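## Task

Finish with the left gripper sent fully closed on the green scoop's handle. The handle must cross the middle of the pads' width, with the pads only a little wider apart than the handle and mostly handle between the fingers. The pads' center must lie between the handle's two ends, at any depth. The scoop must be raised and steady, touched only by those fingers or by the right arm somewhere above its base, and it must stay up even without the right arm. The yellow scoop must stay within about 2 cm of its starting spot and be rotated no more than a little. Anything else that is in place only because the robot is holding it does not count.

## Robot and tools

Robot: two arms, left_arm and right_arm, each ending in a parallel two-finger gripper. The names are labels only and do not match the sides of any picture. The fingers extend along the gripper's own +z axis and close along its y axis. The reported hand point sits between the pads, roughly 1 cm back from the fingertips.

World frame (used in results): origin on the tabletop midway between the arms, +x out over the table, +z up, and left_arm on the +y side. Each result prints, per arm, end_effector_position in metres and end_effector_quat_wxyz. Printed positions can be somewhat wrong, more when the arm reaches far.

One row of numbers: always 14 values, each from -1 to 1, covering both arms even when only one moves. Order: left arm dx, dy, dz, rx, ry, rz, opening, then right arm dx, dy, dz, rx, ry, rz, opening. dx..rz are an offset (not a pose) expressed in that gripper's own axes: 1.0 equals 0.6 m of travel or 180 degrees of turn, and rx, ry, rz form a single rotation vector. Opening is absolute, not an offset: +1 is fully open (0.093 m), -1 is closed.

execute_actions(actions): a list of actions run one after another. Each action is a table of up to 15 rows, one row per 1/30 s step; if shorter, the last row repeats to fill 15 steps. Every row in an action is an offset from the gripper's measured pose at that action's start (for the first action in a call, the pose in the latest result), not from the previous row. An empty list simply returns the current state and images.

move(target, speed, blocking): target is one 14-number row as above, an offset from the pose shown in the latest result that contains one. Each gripper travels in a straight line toward its target; both paths finish together, lasting 0.5 to 10 s (cut off at 10 s). speed is the top path speed in m/s, 0.002 to 0.5, default 0.25; rotation is capped at twice that in rad/s. The gripper opening is sent at the start. Paths do not avoid obstacles or the other arm, hands trail and may overshoot speed, especially with a nearly straight arm. Faster contact and targets set deeper past contact mean harder pushes. With blocking=false you get a result after 0.5 s while motion continues; use wait(0) to check, and wait or stop before sending new rows or moves. The result adds a "move:" line giving the ending (done, off_target, moving, held, fault) and active limits, plus each gripper's remaining distance. held: a check blocked the last step; limits=paced: the sent pose was clipped; limits=held: some steps were blocked and the arm may then jump faster than speed.

Sending a reply with no tool call ends everything.

Controller behaviour: each step, the commanded pose is limited to 70 mm and 16 degrees from the measured pose, and position is favoured over orientation if both cannot be met. Large offsets therefore need several actions; the arm stops at its last clipped pose. Joint friction can leave the hand up to about 31 mm short, and tiny commands may not move it. "Hand target" lines show where the controller is steering each gripper. A "pose unreachable" line means a clearance check altered or blocked that arm's command. To keep an arm still, send it the offset back to its wanted pose in the first call of a reply and zeros afterward, with its desired opening each time.

Gripping: grip_measured is the motor position on the same +1 open / -1 closed scale. Pads meet near -0.94; each mm of object width adds about 0.0208. Readings carry a fixed per-gripper bias up to about 0.02. Pads stop on contact while the motor continues toward the command, so the reading barely reveals contact. Commanding further below the object's width reading squeezes harder, up to roughly 50-62 N per pad (less on thin parts). To keep a hold, keep sending the same closing value; for this task send -1. The last Joint positions value is the pad gap in metres, valid only when nothing blocks the fingers.

Cameras: cam_high, cam_low (fixed) and the two wrist cameras, each 504x504, delivered in that order, with calibration given per scene.

Avoid: pushing anything off the table, dropping or slamming objects, hard impacts or strong pushes, and arms colliding or pressing each other. Don't disturb the other scoop. Watch MOTOR HOT warnings: a motor at 90 °C stops its arm for 10 s, and at 100 °C the arm goes limp and drops. FAULT lines signal arm stops. Brief external tugs on held parts or pushes on loose objects can happen.

Each tool is called after ">>>" as name(argument=value, ...) on one line, values as JSON.

## Session

>>> execute_actions(actions=[])

Scene clock: 0.00 s.
left_arm: end_effector_position=(+0.0861, -0.2648, +0.1742) grip_measured=+0.991 end_effector_quat_wxyz=(+0.459, +0.851, -0.121, +0.223) | right_arm: end_effector_position=(+0.2288, -0.7016, +0.2097) grip_measured=+0.992 end_effector_quat_wxyz=(+0.001, +0.480, +0.774, -0.413)
Joint positions: left_arm=[-1.321  2.024  1.543 -0.029 -0.195  2.056  0.093] | right_arm=[-0.861  1.994  1.911 -1.305  0.837  0.315  0.093]
Joint velocities: left_arm=[-0.007 -0.002 -0.002 -0.051  0.007  0.066  0.001] | right_arm=[-0.002  0.007 -0.002 -0.051  0.007  0.037  0.001]
Joint torques (N m, as the arm reports them, + toward a larger angle): no reading
Motor temperatures (°C, as the motors report them): left_arm=[24 25 24 22 25 26] | right_arm=[23 25 26 28 25 26]
Hand target (left_arm): +0.086, -0.265, +0.174; +0.459, +0.851, -0.121, +0.223
Hand target (right_arm): +0.229, -0.702, +0.210; +0.001, +0.480, +0.774, -0.413
camera_calibration (this result's frames):
cam_left_wrist: T_world_to_cam=[[0.420935, 0.571773, -0.704194, 0.24059], [0.65931, 0.34033, 0.670438, -0.0405289], [0.622996, -0.746493, -0.233719, -0.128866], [0, 0, 0, 1]] pos_world=[0.0057312, -0.219967, 0.166476]
cam_right_wrist: T_world_to_cam=[[-0.733349, -0.181516, 0.655173, -0.0980883], [-0.312138, 0.946018, -0.0872879, 0.798959], [-0.603961, -0.268517, -0.75042, 0.189207], [0, 0, 0, 1]] pos_world=[0.291727, -0.722829, 0.275989]

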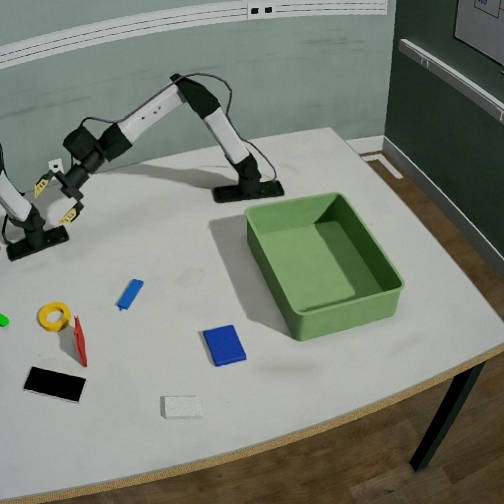

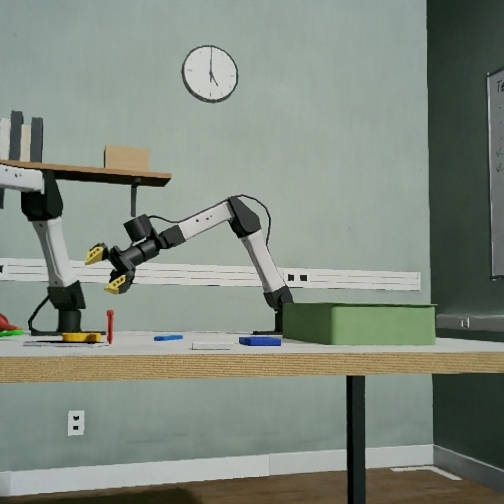

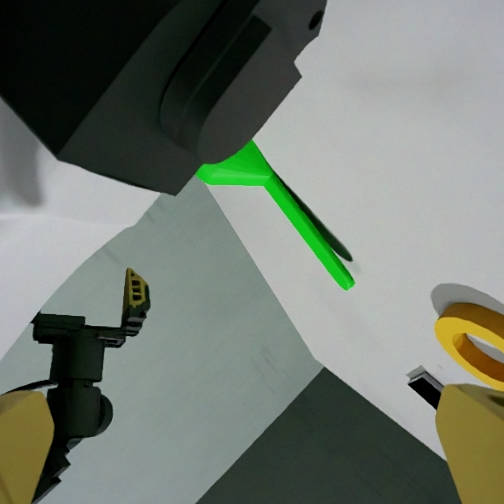

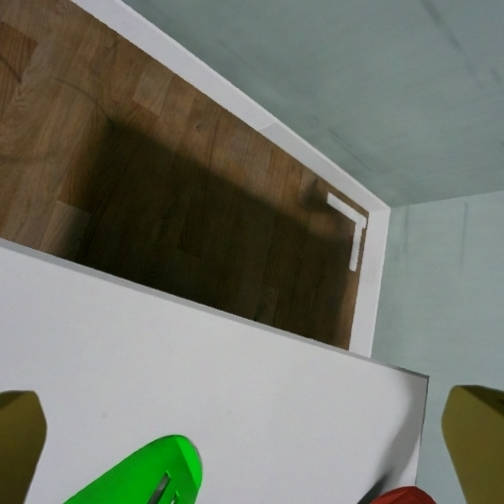

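>>> move(target=[0.106,-0.32,-0.398,-0.151,0.059,-0.189,1,0.205,0.106,-0.126,-0.083,0.283,0.433,1], speed=0.45)

Scene clock: 4.70 s.
left_arm: end_effector_position=(+0.1569, +0.0335, +0.1766) grip_measured=+0.991 end_effector_quat_wxyz=(+0.696, +0.696, +0.126, +0.122) | right_arm: end_effector_position=(+0.2394, -0.5502, +0.1694) grip_measured=+0.992 end_effector_quat_wxyz=(-0.007, +0.957, +0.288, -0.012)
Joint positions: left_arm=[-0.758  1.115  0.114  1.     0.298  1.565  0.093] | right_arm=[-0.865  1.789  1.71  -1.516  0.014  1.837  0.093]
Joint velocities: left_arm=[-0.012 -0.007  0.002  0.022 -0.007 -0.051 -0.001] | right_arm=[-0.012  0.012 -0.012 -0.022 -0.081 -0.022  0.   ]
Joint torques (N m, as the arm reports them, + toward a larger angle): left_arm=[ 0.69 -3.66  4.62  2.48  0.19 -0.11] | right_arm=[ -0.46 -10.17   4.06   0.38  -0.09   0.05]
Motor temperatures (°C, as the motors report them): left_arm=[24 26 24 24 25 26] | right_arm=[23 27 27 28 25 26]
Hand target (left_arm): +0.155, +0.038, +0.173; +0.697, +0.695, +0.128, +0.120
Hand target (right_arm): +0.238, -0.549, +0.171; -0.003, +0.959, +0.282, -0.003
Off the commanded pose (left_arm): 0.007 m, 0 deg.
Off the commanded pose (right_arm): 0.001 m, 2 deg.
move: done
camera_calibration (this result's frames):
cam_left_wrist: T_world_to_cam=[[0.00487308, 0.032019, -0.999475, 0.177346], [0.699942, 0.713717, 0.0262771, -0.0955117], [0.714184, -0.699702, -0.0189334, -0.00353545], [0, 0, 0, 1]] pos_world=[0.0685133, 0.0600161, 0.179696]
cam_right_wrist: T_world_to_cam=[[-0.551692, 0.832788, 0.0458282, 0.581403], [0.77201, 0.48909, 0.405944, 0.0609962], [0.315651, 0.259336, -0.912748, 0.303764], [0, 0, 0, 1]] pos_world=[0.177783, -0.592795, 0.225855]

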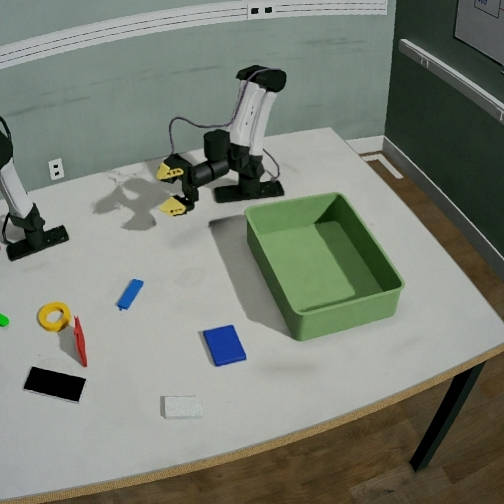

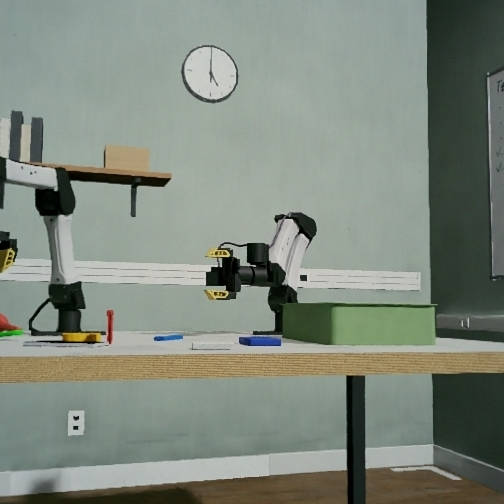

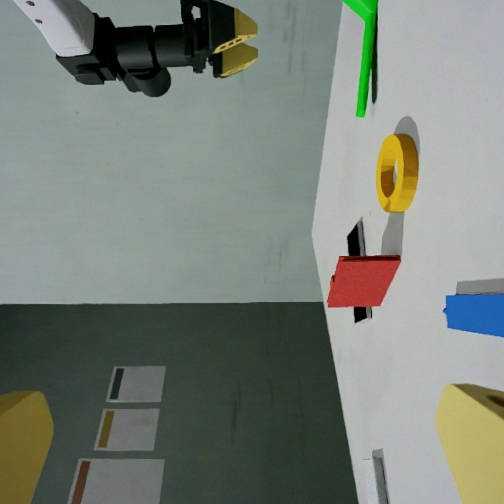

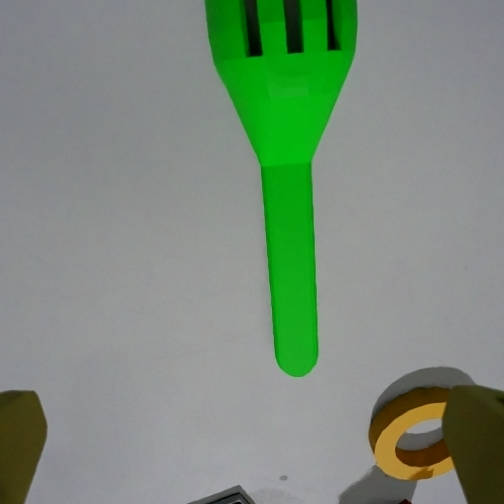

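>>> move(target=[0,0,0,0,0,0,1,-0.004,-0.042,0.25,0,0,-0.025,0.5], speed=0.2)

Scene clock: 7.20 s.
left_arm: end_effector_position=(+0.1567, +0.0335, +0.1770) grip_measured=+0.991 end_effector_quat_wxyz=(+0.697, +0.695, +0.126, +0.122) | right_arm: end_effector_position=(+0.2184, -0.5316, +0.0251) grip_measured=+0.503 end_effector_quat_wxyz=(-0.005, +0.948, +0.319, -0.011)
Joint positions: left_arm=[-0.758  1.115  0.114  1.002  0.3    1.565  0.093] | right_arm=[-0.865  1.753  1.081 -0.918  0.013  1.772  0.069]
Joint velocities: left_arm=[-0.002  0.007 -0.012  0.022  0.007 -0.007 -0.   ] | right_arm=[ 0.012 -0.017 -0.002  0.022  0.022 -0.037 -0.   ]
Joint torques (N m, as the arm reports them, + toward a larger angle): left_arm=[-0.13 -2.86  6.33  2.28  0.08 -0.05] | right_arm=[ 1.03 -7.72  3.78  0.42  0.06 -0.04]
Motor temperatures (°C, as the motors report them): left_arm=[24 26 25 25 25 26] | right_arm=[23 27 27 28 25 26]
Hand target (left_arm): +0.157, +0.034, +0.177; +0.696, +0.696, +0.126, +0.122
Hand target (right_arm): +0.218, -0.528, +0.020; -0.007, +0.945, +0.326, -0.012
Off the commanded pose (left_arm): 0.000 m, 0 deg.
Off the commanded pose (right_arm): 0.006 m, 1 deg.
move: done
camera_calibration (this result's frames):
cam_left_wrist: T_world_to_cam=[[0.00534906, 0.0302341, -0.999529, 0.177791], [0.700747, 0.712961, 0.025316, -0.0952802], [0.71339, -0.700552, -0.0173728, -0.00356757], [0, 0, 0, 1]] pos_world=[0.0683613, 0.0600564, 0.180057]
cam_right_wrist: T_world_to_cam=[[-0.604671, 0.795347, 0.0423814, 0.552747], [0.736862, 0.538422, 0.408823, 0.160498], [0.302337, 0.278433, -0.911629, 0.186955], [0, 0, 0, 1]] pos_world=[0.159442, -0.578096, 0.0813925]

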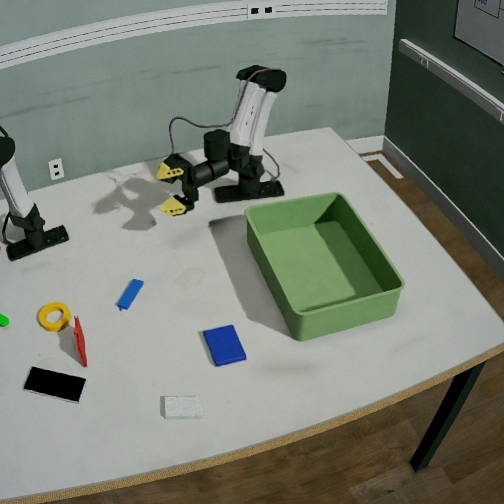

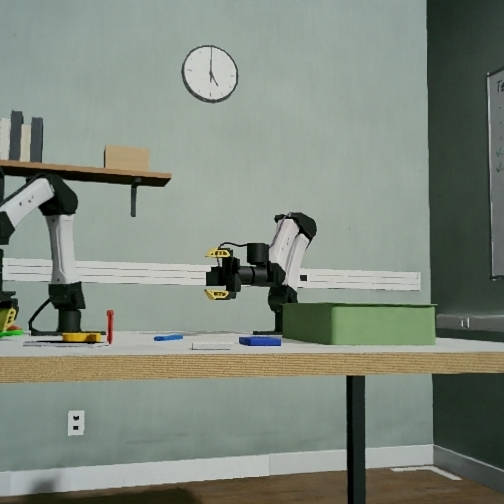

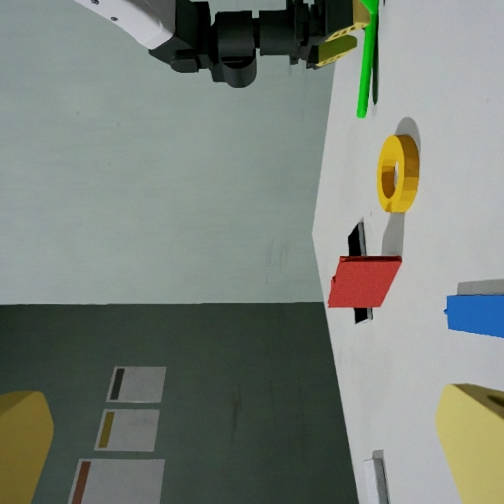

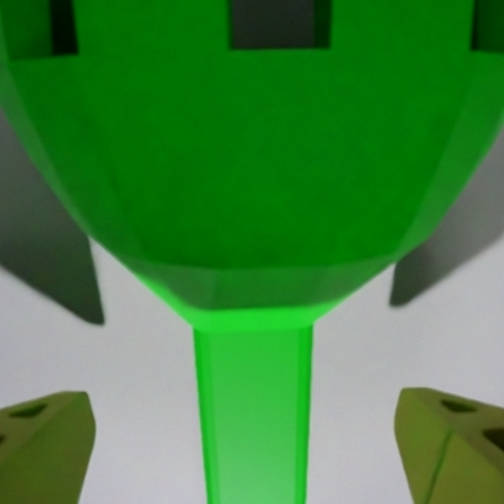

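>>> move(target=[0,0,0,0,0,0,1,0,-0.004,0.03,0,0,0,0.2], speed=0.06)

>>> zoom_image(camera="cam_left_wrist", region=[290, 0, 420, 130])

Scene clock: 8.50 s.
left_arm: end_effector_position=(+0.1567, +0.0335, +0.1770) grip_measured=+0.991 end_effector_quat_wxyz=(+0.697, +0.695, +0.126, +0.122) | right_arm: end_effector_position=(+0.2188, -0.5320, +0.0141) grip_measured=+0.203 end_effector_quat_wxyz=(+0.000, +0.948, +0.319, -0.008)
Joint positions: left_arm=[-0.758  1.115  0.114  1.002  0.3    1.565  0.093] | right_arm=[-0.865  1.763  1.045 -0.859  0.013  1.772  0.055]
Joint velocities: left_arm=[ 0.002 -0.002 -0.002 -0.022  0.022  0.007 -0.   ] | right_arm=[-0.012 -0.002 -0.002  0.037 -0.022 -0.007 -0.001]
Joint torques (N m, as the arm reports them, + toward a larger angle): left_arm=[-0.14 -2.86  6.34  2.29  0.09 -0.06] | right_arm=[ 0.17 -7.12  3.72  0.45  0.1  -0.03]
Motor temperatures (°C, as the motors report them): left_arm=[24 26 25 25 25 26] | right_arm=[23 27 27 28 25 26]
Hand target (left_arm): +0.157, +0.033, +0.177; +0.697, +0.695, +0.126, +0.122
Hand target (right_arm): +0.216, -0.529, +0.007; -0.005, +0.948, +0.319, -0.011
Off the commanded pose (left_arm): 0.000 m, 0 deg.
Off the commanded pose (right_arm): 0.008 m, 1 deg.
move: done
camera_calibration (this result's frames):
cam_left_wrist: T_world_to_cam=[[0.00534906, 0.0302341, -0.999529, 0.177791], [0.700747, 0.712961, 0.025316, -0.0952802], [0.71339, -0.700552, -0.0173728, -0.00356757], [0, 0, 0, 1]] pos_world=[0.0683613, 0.0600564, 0.180057]
cam_right_wrist: T_world_to_cam=[[-0.605014, 0.795647, 0.0300548, 0.554116], [0.732979, 0.541825, 0.4113, 0.167513], [0.310965, 0.270872, -0.911004, 0.171], [0, 0, 0, 1]] pos_world=[0.15929, -0.577963, 0.0702304]

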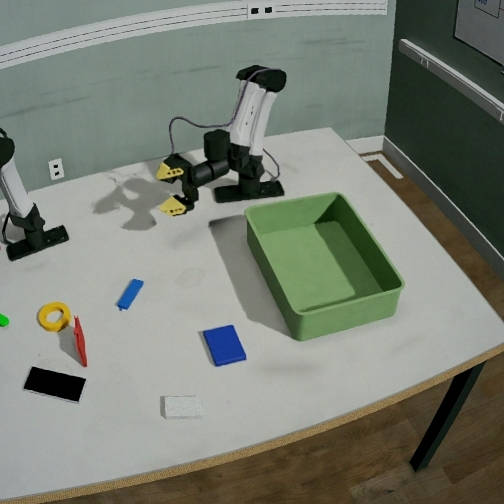

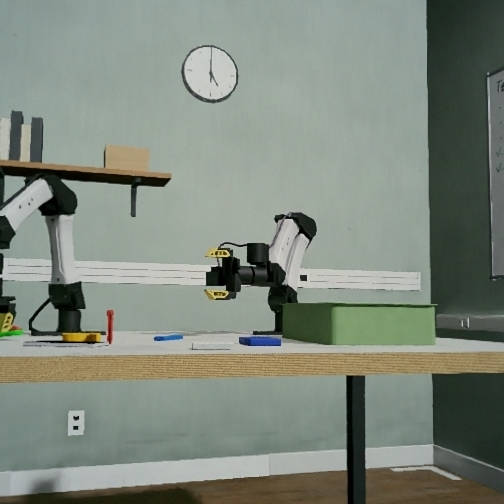

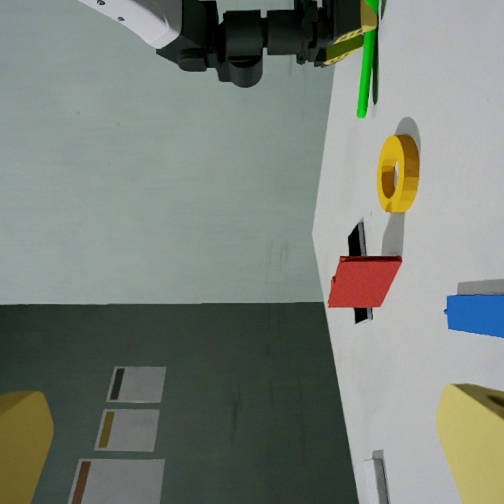

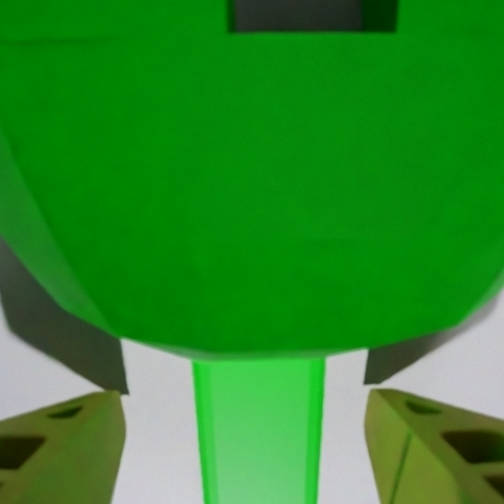

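Region (290, 0, 420, 130) of cam_left_wrist's 504x504 image, scaled by 3.877, with more detail than that image has.

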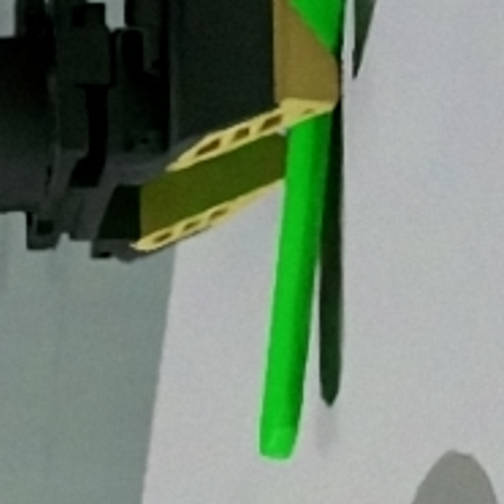

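>>> execute_actions(actions=[[[0,0,0,0,0,0,1,0,-0.004,0.014,0,0,0,0.1],[0,0,0,0,0,0,1,0,-0.004,0.017,0,0,0,0.05],[0,0,0,0,0,0,1,0,-0.004,0.02,0,0,0,0]],[[0,0,0,0,0,0,1,0,0,0,0,0,0,-0.1],[0,0,0,0,0,0,1,0,0,0,0,0,0,-0.17],[0,0,0,0,0,0,1,0,0,0,0,0,0,-0.24],[0,0,0,0,0,0,1,0,0,0,0,0,0,-0.31],[0,0,0,0,0,0,1,0,0,0,0,0,0,-0.38],[0,0,0,0,0,0,1,0,0,0,0,0,0,-0.45],[0,0,0,0,0,0,1,0,0,0,0,0,0,-0.55],[0,0,0,0,0,0,1,0,0,0,0,0,0,-1]]])

Scene clock: 9.93 s.
left_arm: end_effector_position=(+0.1567, +0.0335, +0.1770) grip_measured=+0.991 end_effector_quat_wxyz=(+0.697, +0.695, +0.126, +0.122) | right_arm: end_effector_position=(+0.2197, -0.5328, +0.0097) grip_measured=-0.518 end_effector_quat_wxyz=(+0.007, +0.948, +0.319, -0.004)
Joint positions: left_arm=[-0.758  1.115  0.114  1.002  0.3    1.565  0.093] | right_arm=[-0.865  1.763  1.025 -0.825  0.013  1.772  0.02 ]
Joint velocities: left_arm=[-0.007 -0.012  0.007 -0.007 -0.051  0.007  0.   ] | right_arm=[-0.002 -0.012  0.002 -0.022 -0.022 -0.007 -0.001]
Joint torques (N m, as the arm reports them, + toward a larger angle): left_arm=[-0.13 -2.87  6.33  2.3   0.09 -0.06] | right_arm=[ 0.2  -7.86  5.01  0.31  0.1  -0.03]
Motor temperatures (°C, as the motors report them): left_arm=[24 26 25 26 25 26] | right_arm=[23 28 27 28 25 26]
Hand target (left_arm): +0.157, +0.033, +0.177; +0.697, +0.695, +0.126, +0.122
Hand target (right_arm): +0.220, -0.533, +0.010; +0.007, +0.948, +0.319, -0.004
Off the commanded pose (left_arm): 0.000 m, 0 deg.
Off the commanded pose (right_arm): 0.000 m, 0 deg.
camera_calibration (this result's frames):
cam_left_wrist: T_world_to_cam=[[0.00534906, 0.0302341, -0.999529, 0.177791], [0.700747, 0.712961, 0.025316, -0.0952802], [0.71339, -0.700552, -0.0173728, -0.00356757], [0, 0, 0, 1]] pos_world=[0.0683613, 0.0600564, 0.180057]
cam_right_wrist: T_world_to_cam=[[-0.605269, 0.79587, 0.0154809, 0.555799], [0.728361, 0.545871, 0.414143, 0.172228], [0.321154, 0.261944, -0.91008, 0.159902], [0, 0, 0, 1]] pos_world=[0.159611, -0.578244, 0.0655917]

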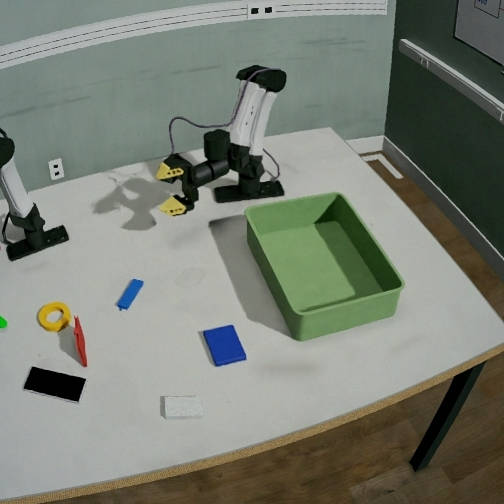

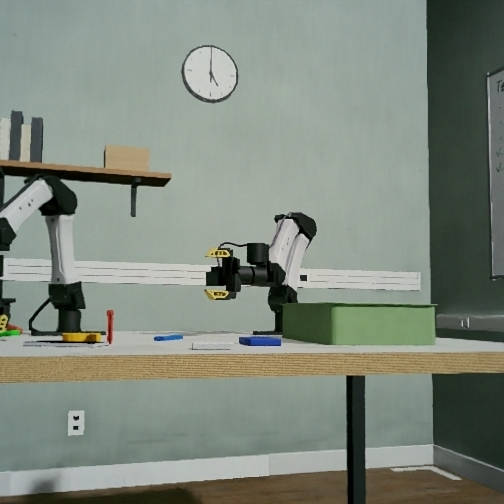

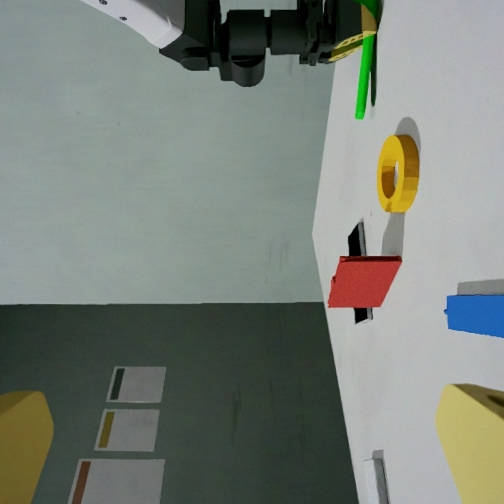

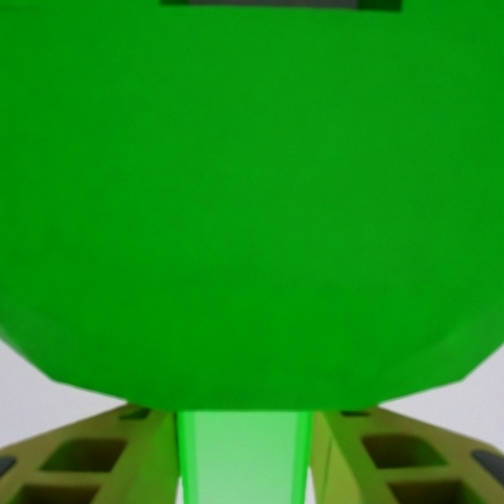

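>>> move(target=[0,0,0,0,0,0,1,0.04,0,-0.26,0,0,-0.28,-1], speed=0.35)

Scene clock: 12.17 s.
left_arm: end_effector_position=(+0.1567, +0.0335, +0.1770) grip_measured=+0.991 end_effector_quat_wxyz=(+0.697, +0.695, +0.126, +0.122) | right_arm: end_effector_position=(+0.2370, -0.5169, +0.1582) grip_measured=-0.517 end_effector_quat_wxyz=(-0.004, +0.726, +0.688, -0.007)
Joint positions: left_arm=[-0.758  1.115  0.114  1.002  0.3    1.565  0.093] | right_arm=[-0.786  1.679  1.536 -1.438  0.013  0.984  0.02 ]
Joint velocities: left_arm=[ 0.007 -0.002 -0.002  0.007  0.081 -0.081  0.001] | right_arm=[-0.007 -0.007 -0.002  0.037 -0.007 -0.037 -0.   ]
Joint torques (N m, as the arm reports them, + toward a larger angle): left_arm=[-0.14 -2.86  6.34  2.3   0.09 -0.06] | right_arm=[ 0.8  -7.92  7.59  0.22  0.06 -0.08]
Motor temperatures (°C, as the motors report them): left_arm=[24 26 25 26 25 26] | right_arm=[23 28 27 28 25 26]
Hand target (left_arm): +0.157, +0.033, +0.177; +0.697, +0.695, +0.126, +0.122
Hand target (right_arm): +0.240, -0.517, +0.165; +0.005, +0.721, +0.692, -0.006
Off the commanded pose (left_arm): 0.000 m, 0 deg.
Off the commanded pose (right_arm): 0.008 m, 1 deg.
move: done
camera_calibration (this result's frames):
cam_left_wrist: T_world_to_cam=[[0.00534906, 0.0302341, -0.999529, 0.177791], [0.700747, 0.712961, 0.025316, -0.0952802], [0.71339, -0.700552, -0.0173728, -0.00356757], [0, 0, 0, 1]] pos_world=[0.0683613, 0.0600564, 0.180057]
cam_right_wrist: T_world_to_cam=[[-0.997708, 0.053653, 0.0412292, 0.256544], [0.0660161, 0.905513, 0.419152, 0.431546], [-0.0148449, 0.420913, -0.906979, 0.446601], [0, 0, 0, 1]] pos_world=[0.234097, -0.592515, 0.213597]

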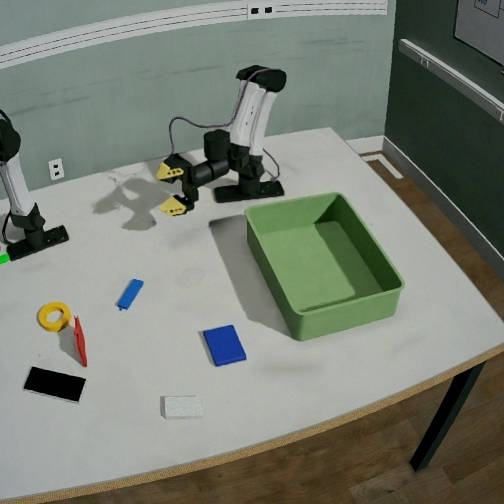

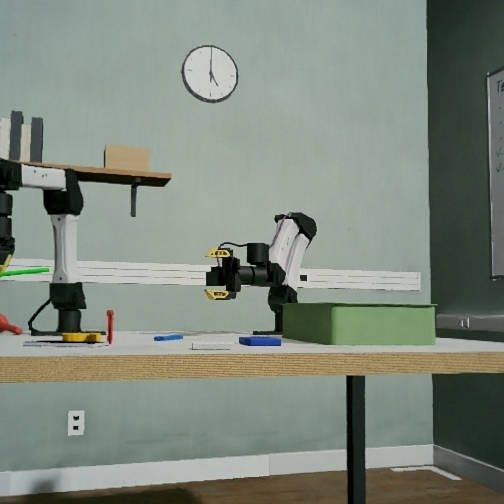

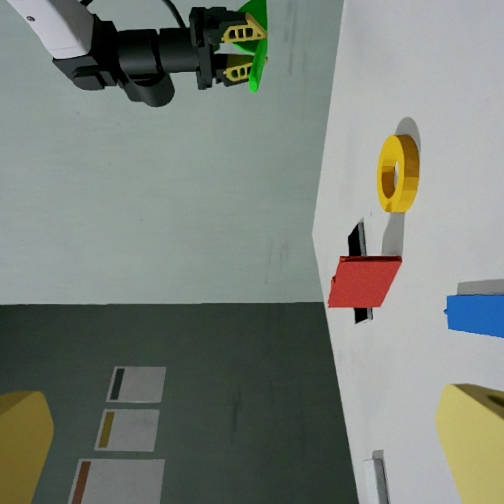

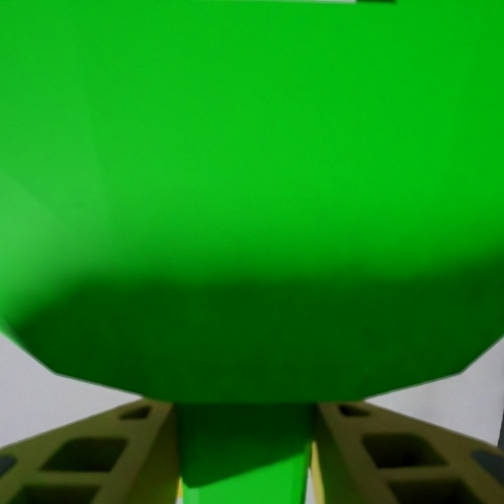

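>>> move(target=[0,0,0.03,0,0,-0.033,0.5,0.747,0.032,-0.025,0,0,-0.628,-1], speed=0.45)

Scene clock: 15.37 s.
left_arm: end_effector_position=(+0.1603, +0.0229, +0.1679) grip_measured=+0.502 end_effector_quat_wxyz=(+0.693, +0.697, +0.164, +0.084) | right_arm: end_effector_position=(+0.2748, -0.0707, +0.1661) grip_measured=-0.516 end_effector_quat_wxyz=(+0.002, -0.169, +0.986, +0.005)
Joint positions: left_arm=[-0.778  1.214  0.14   1.048  0.28   1.467  0.069] | right_arm=[ 0.623  2.021  2.01  -1.55  -0.006  0.429  0.02 ]
Joint velocities: left_arm=[-0.022  0.002  0.007  0.11  -0.051 -0.051 -0.001] | right_arm=[-0.022 -0.007  0.007  0.007  0.051 -0.007 -0.001]
Joint torques (N m, as the arm reports them, + toward a larger angle): left_arm=[-0.95 -2.11  7.99  2.5   0.01 -0.1 ] | right_arm=[  0.22 -10.79   7.42   0.33  -0.04  -0.05]
Motor temperatures (°C, as the motors report them): left_arm=[24 26 26 27 25 26] | right_arm=[23 28 27 27 25 26]
Hand target (left_arm): +0.163, +0.017, +0.178; +0.702, +0.688, +0.161, +0.085
Hand target (right_arm): +0.276, -0.068, +0.172; +0.008, -0.173, +0.985, +0.012
Off the commanded pose (left_arm): 0.011 m, 2 deg.
Off the commanded pose (right_arm): 0.007 m, 1 deg.
joint sent to its limit (right arm) — the command would take joint 4 (wrist pitch) past its lower limit, so that joint was sent only as far as its limit.
move: off_target (left_arm)
camera_calibration (this result's frames):
cam_left_wrist: T_world_to_cam=[[-0.10201, 0.0189004, -0.994604, 0.185618], [0.698702, 0.713049, -0.0581114, -0.0756782], [0.708103, -0.700859, -0.085944, -0.0012285], [0, 0, 0, 1]] pos_world=[0.0726813, 0.0495931, 0.180113]
cam_right_wrist: T_world_to_cam=[[0.333172, -0.942723, 0.0164399, -0.162009], [-0.858462, -0.29609, 0.418775, 0.190925], [-0.389921, -0.153637, -0.907941, 0.329121], [0, 0, 0, 1]] pos_world=[0.346211, -0.0456336, 0.221532]

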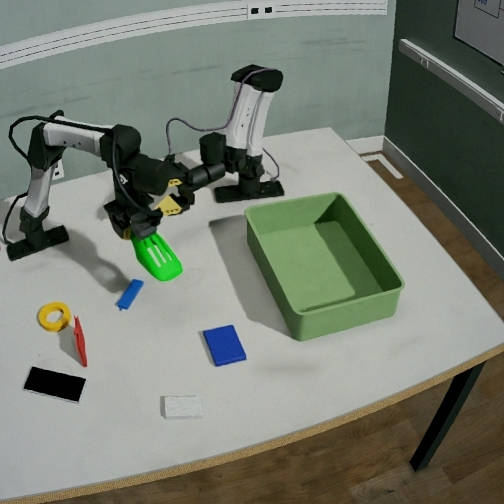

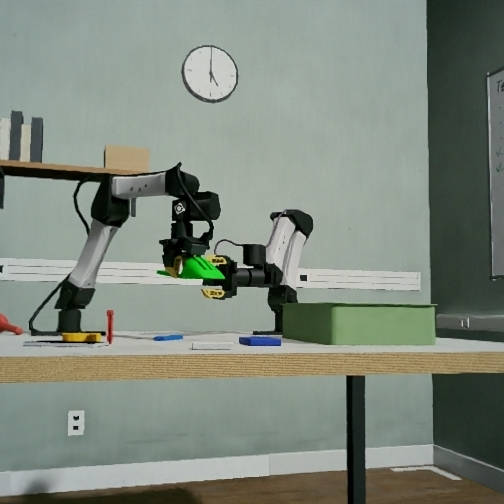

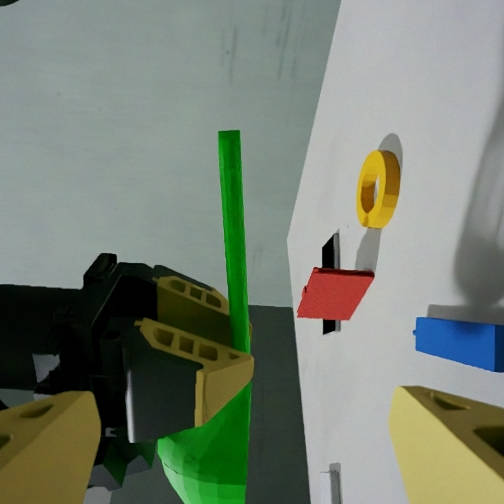

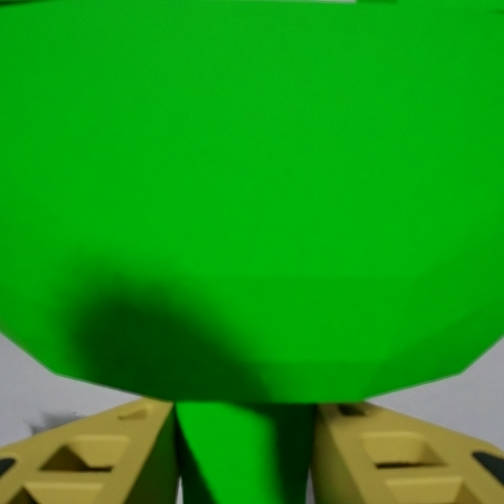

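>>> move(target=[-0.02,0.018,0.22,0,0,-0.006,0.2,0,0,0,0,0,0,-1], speed=0.18)

Scene clock: 17.00 s.
left_arm: end_effector_position=(+0.1944, -0.0982, +0.1775) grip_measured=+0.202 end_effector_quat_wxyz=(+0.693, +0.697, +0.167, +0.078) | right_arm: end_effector_position=(+0.2746, -0.0709, +0.1661) grip_measured=-0.516 end_effector_quat_wxyz=(+0.002, -0.170, +0.985, +0.005)
Joint positions: left_arm=[-0.927  1.699  0.6    1.07   0.134  1.452  0.055] | right_arm=[ 0.623  2.021  2.01  -1.551 -0.006  0.427  0.02 ]
Joint velocities: left_arm=[-0.017 -0.012  0.012 -0.051 -0.037 -0.022 -0.   ] | right_arm=[-0.012  0.017 -0.007  0.022 -0.007 -0.081 -0.001]
Joint torques (N m, as the arm reports them, + toward a larger angle): left_arm=[-0.84 -7.53  7.81  2.27  0.01 -0.12] | right_arm=[  0.15 -10.84   5.49   0.42   0.03   0.  ]
Motor temperatures (°C, as the motors report them): left_arm=[24 26 26 27 25 26] | right_arm=[23 29 28 27 25 26]
Hand target (left_arm): +0.196, -0.104, +0.180; +0.694, +0.696, +0.170, +0.078
Hand target (right_arm): +0.275, -0.071, +0.166; +0.002, -0.169, +0.986, +0.005
Off the commanded pose (left_arm): 0.007 m, 0 deg.
Off the commanded pose (right_arm): 0.000 m, 0 deg.
move: done
camera_calibration (this result's frames):
cam_left_wrist: T_world_to_cam=[[-0.114238, 0.0183458, -0.993284, 0.203006], [0.699848, 0.711109, -0.0673554, -0.0114347], [0.705098, -0.702842, -0.0940747, -0.107652], [0, 0, 0, 1]] pos_world=[0.107098, -0.0712551, 0.190745]
cam_right_wrist: T_world_to_cam=[[0.335342, -0.941944, 0.0169276, -0.162746], [-0.857448, -0.297718, 0.419699, 0.190151], [-0.390293, -0.155257, -0.907506, 0.328927], [0, 0, 0, 1]] pos_world=[0.345998, -0.0456186, 0.221452]

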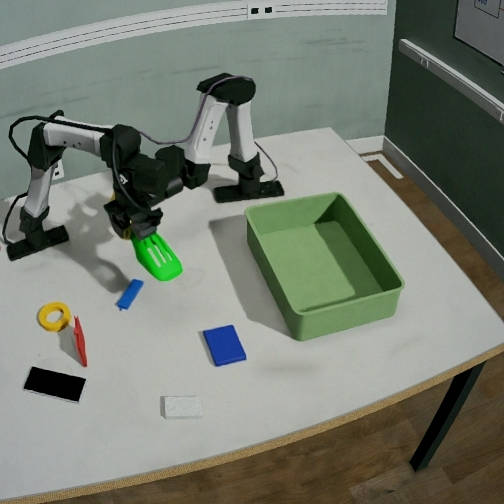

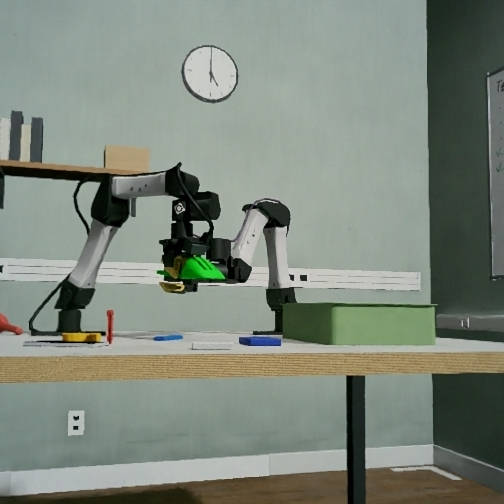

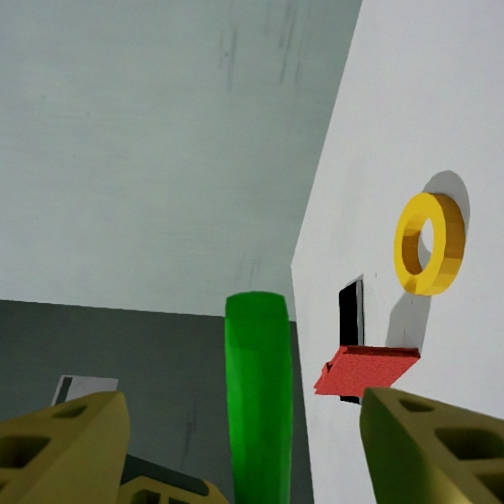

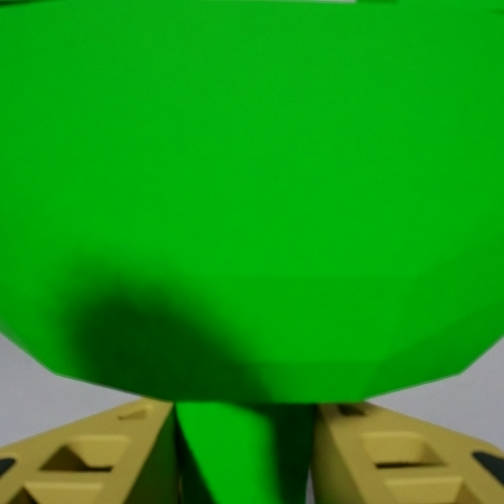

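>>> execute_actions(actions=[[[0,-0.003,0.012,0,0,0,0.1,0,0,0,0,0,0,-1],[0,-0.003,0.016,0,0,0,0,0,0,0,0,0,0,-1],[0,-0.003,0.02,0,0,0,-0.1,0,0,0,0,0,0,-1],[0,-0.003,0.02,0,0,0,-0.2,0,0,0,0,0,0,-1],[0,-0.003,0.02,0,0,0,-0.3,0,0,0,0,0,0,-1],[0,-0.003,0.02,0,0,0,-0.35,0,0,0,0,0,0,-1]],[[0,0,0,0,0,0,-0.45,0,0,0,0,0,0,-1],[0,0,0,0,0,0,-0.52,0,0,0,0,0,0,-1],[0,0,0,0,0,0,-0.59,0,0,0,0,0,0,-1],[0,0,0,0,0,0,-0.66,0,0,0,0,0,0,-1],[0,0,0,0,0,0,-0.73,0,0,0,0,0,0,-1],[0,0,0,0,0,0,-0.8,0,0,0,0,0,0,-1],[0,0,0,0,0,0,-0.9,0,0,0,0,0,0,-1],[0,0,0,0,0,0,-1,0,0,0,0,0,0,-1]]])

Scene clock: 18.73 s.
left_arm: end_effector_position=(+0.1975, -0.1029, +0.1731) grip_measured=-0.924 end_effector_quat_wxyz=(+0.692, +0.697, +0.169, +0.078) | right_arm: end_effector_position=(+0.2744, -0.0707, +0.1661) grip_measured=-0.516 end_effector_quat_wxyz=(+0.001, -0.170, +0.985, +0.005)
Joint positions: left_arm=[-0.927  1.732  0.617  1.084  0.131  1.449  0.001] | right_arm=[ 0.623  2.021  2.01  -1.551 -0.007  0.427  0.02 ]
Joint velocities: left_arm=[ 0.002 -0.007 -0.002 -0.007  0.007 -0.007  0.   ] | right_arm=[-0.002  0.002 -0.017  0.022  0.007  0.051 -0.001]
Joint torques (N m, as the arm reports them, + toward a larger angle): left_arm=[-0.13 -9.11  5.94  2.2   0.11 -0.03] | right_arm=[  0.06 -10.8    5.57   0.42   0.04  -0.01]
Motor temperatures (°C, as the motors report them): left_arm=[24 26 26 27 25 26] | right_arm=[23 29 28 27 25 26]
Hand target (left_arm): +0.197, -0.103, +0.170; +0.687, +0.702, +0.170, +0.077
Hand target (right_arm): +0.275, -0.071, +0.166; +0.002, -0.170, +0.985, +0.005
Off the commanded pose (left_arm): 0.003 m, 1 deg.
Off the commanded pose (right_arm): 0.000 m, 0 deg.
camera_calibration (this result's frames):
cam_left_wrist: T_world_to_cam=[[-0.117941, 0.0186643, -0.992845, 0.19982], [0.69736, 0.71335, -0.0694299, -0.00940611], [0.70695, -0.700559, -0.0971489, -0.113171], [0, 0, 0, 1]] pos_world=[0.110133, -0.0763027, 0.186743]
cam_right_wrist: T_world_to_cam=[[0.335372, -0.941958, 0.0155384, -0.162291], [-0.856999, -0.29819, 0.420281, 0.189798], [-0.391253, -0.154267, -0.907261, 0.32918], [0, 0, 0, 1]] pos_world=[0.345878, -0.0454936, 0.221406]

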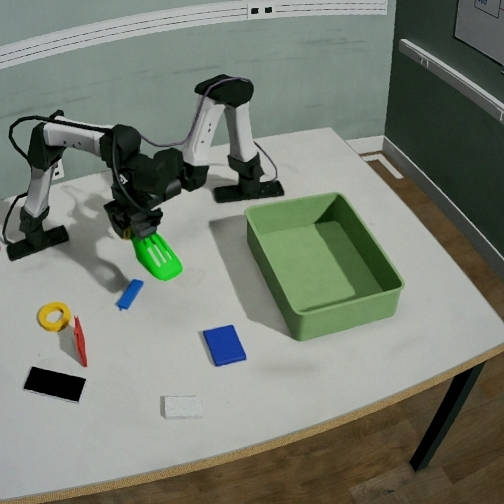

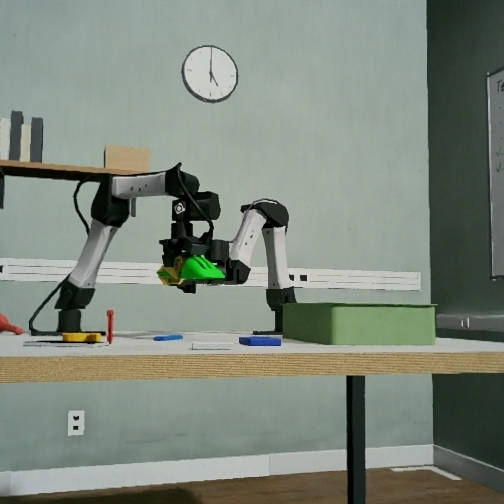

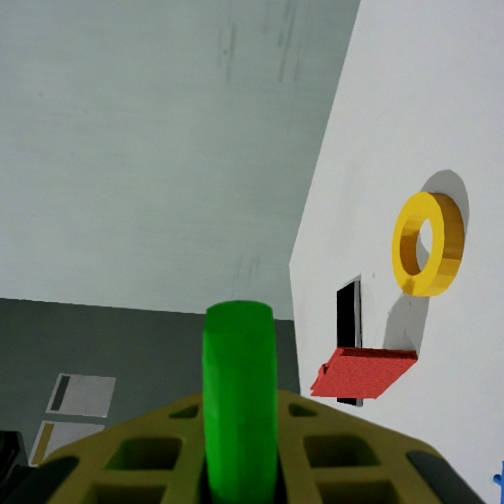

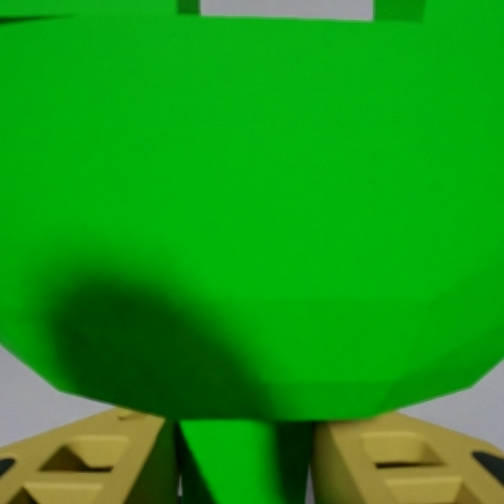

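>>> execute_actions(actions=[[[0,0,0,0,0,0,-1,0,0,0,0,0,0,0.2]]])

>>> wait(seconds=1.5)

Scene clock: 19.43 s.
left_arm: end_effector_position=(+0.1975, -0.1028, +0.1701) grip_measured=-0.924 end_effector_quat_wxyz=(+0.688, +0.701, +0.174, +0.075) | right_arm: end_effector_position=(+0.2744, -0.0706, +0.1661) grip_measured=+0.197 end_effector_quat_wxyz=(+0.001, -0.170, +0.985, +0.006)
Joint positions: left_arm=[-0.927  1.732  0.617  1.072  0.131  1.442  0.001] | right_arm=[ 0.623  2.021  2.01  -1.551 -0.008  0.427  0.055]
Joint velocities: left_arm=[-0.002 -0.007  0.007 -0.037 -0.022 -0.007 -0.   ] | right_arm=[-0.007  0.002  0.012 -0.051  0.037  0.037 -0.001]
Joint torques (N m, as the arm reports them, + toward a larger angle): left_arm=[-0.15 -9.11  5.91  2.52  0.1   0.  ] | right_arm=[  0.2  -10.81   5.53   0.4    0.03  -0.03]
Motor temperatures (°C, as the motors report them): left_arm=[24 26 26 27 25 26] | right_arm=[23 29 28 27 25 26]
Hand target (left_arm): +0.198, -0.103, +0.173; +0.692, +0.697, +0.170, +0.078
Hand target (right_arm): +0.274, -0.071, +0.166; +0.001, -0.170, +0.985, +0.006
Off the commanded pose (left_arm): 0.003 m, 1 deg.
Off the commanded pose (right_arm): 0.000 m, 0 deg.
camera_calibration (this result's frames):
cam_left_wrist: T_world_to_cam=[[-0.130482, 0.0271831, -0.991078, 0.199861], [0.696005, 0.714414, -0.0720391, -0.00888816], [0.706082, -0.699195, -0.112138, -0.110525], [0, 0, 0, 1]] pos_world=[0.110304, -0.0763615, 0.185044]
cam_right_wrist: T_world_to_cam=[[0.335379, -0.941961, 0.0151911, -0.162177], [-0.856886, -0.298308, 0.420426, 0.18971], [-0.391493, -0.154019, -0.9072, 0.329243], [0, 0, 0, 1]] pos_world=[0.345848, -0.0454624, 0.221394]

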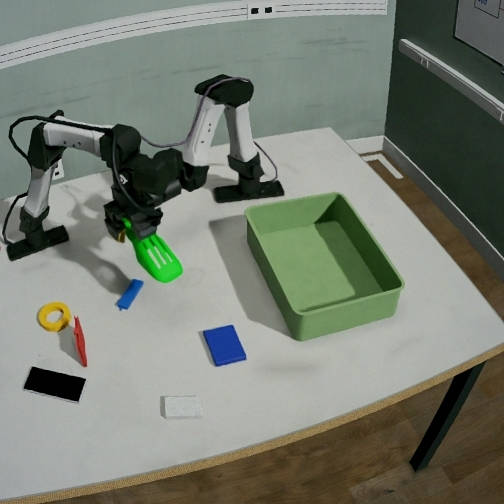

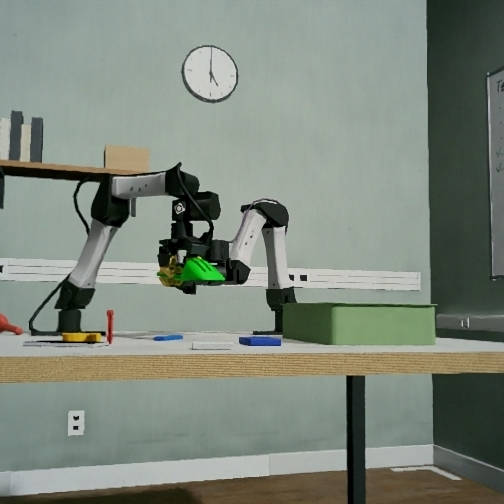

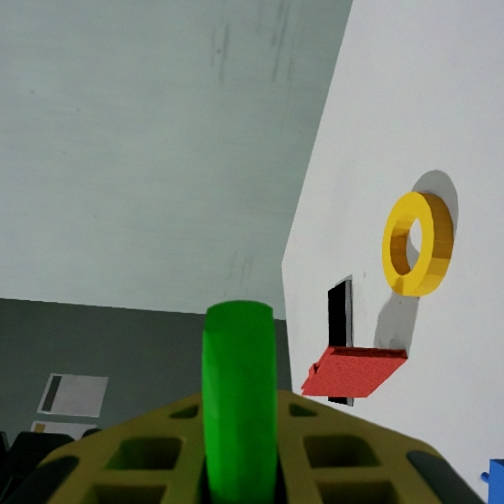

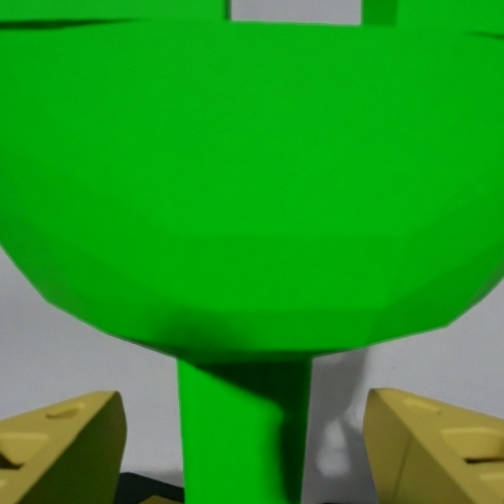

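Scene clock: 20.93 s.
left_arm: end_effector_position=(+0.1975, -0.1028, +0.1700) grip_measured=-0.924 end_effector_quat_wxyz=(+0.688, +0.701, +0.174, +0.075) | right_arm: end_effector_position=(+0.2744, -0.0706, +0.1661) grip_measured=+0.197 end_effector_quat_wxyz=(+0.001, -0.170, +0.985, +0.006)
Joint positions: left_arm=[-0.927  1.732  0.617  1.071  0.131  1.442  0.001] | right_arm=[ 0.623  2.021  2.01  -1.551 -0.008  0.427  0.055]
Joint velocities: left_arm=[ 0.017 -0.022 -0.007  0.037 -0.022  0.051 -0.   ] | right_arm=[ 0.007  0.012 -0.002  0.051 -0.066 -0.051  0.001]
Joint torques (N m, as the arm reports them, + toward a larger angle): left_arm=[-0.15 -9.11  5.91  2.52  0.1   0.  ] | right_arm=[  0.22 -10.9    5.44   0.41   0.03  -0.03]
Motor temperatures (°C, as the motors report them): left_arm=[24 26 26 28 25 26] | right_arm=[23 30 28 27 25 26]
Hand target (left_arm): +0.198, -0.103, +0.173; +0.692, +0.697, +0.170, +0.078
Hand target (right_arm): +0.274, -0.071, +0.166; +0.001, -0.170, +0.985, +0.006
Off the commanded pose (left_arm): 0.003 m, 1 deg.
Off the commanded pose (right_arm): 0.000 m, 0 deg.
wait: 1.50 s; at rest by 0.17 s
camera_calibration (this result's frames):
cam_left_wrist: T_world_to_cam=[[-0.130658, 0.027518, -0.991046, 0.199833], [0.695992, 0.714438, -0.0719208, -0.00891111], [0.706062, -0.699157, -0.112499, -0.110462], [0, 0, 0, 1]] pos_world=[0.110305, -0.076363, 0.184976]
cam_right_wrist: T_world_to_cam=[[0.335379, -0.941961, 0.0151911, -0.162177], [-0.856886, -0.298308, 0.420426, 0.18971], [-0.391493, -0.154019, -0.9072, 0.329243], [0, 0, 0, 1]] pos_world=[0.345848, -0.0454624, 0.221394]

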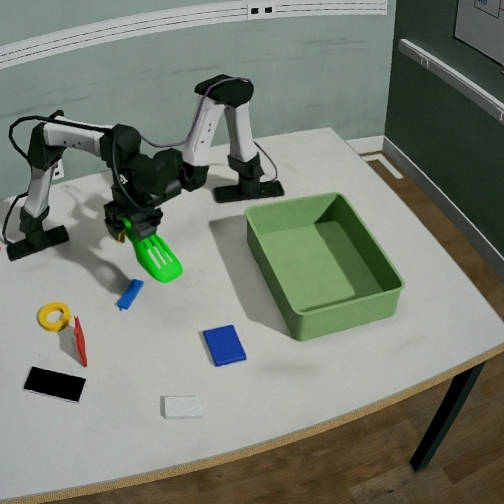

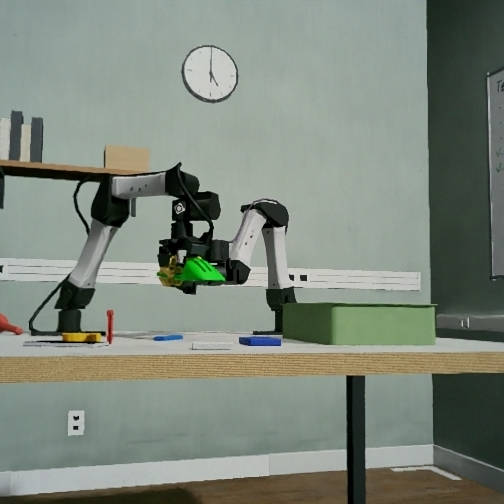

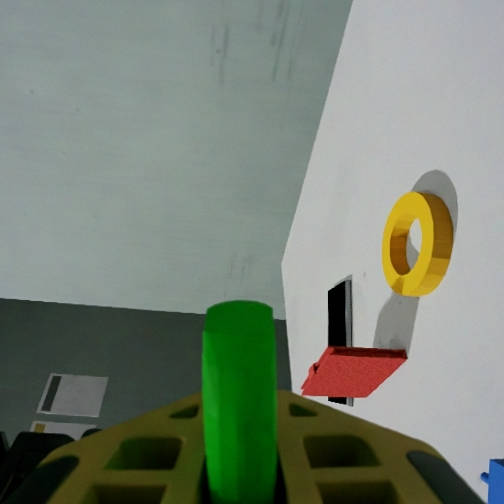

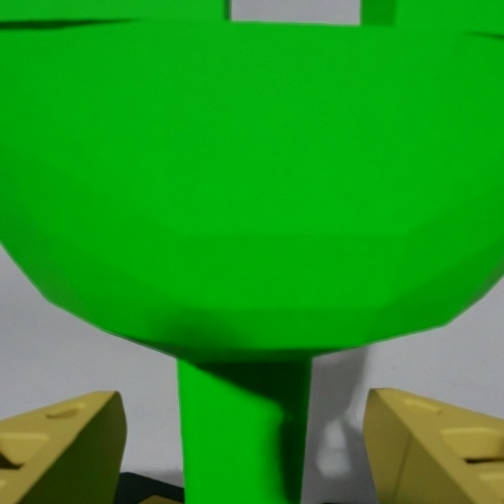

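>>> finished_scene(scene=2)

The scene is finished: the task was done.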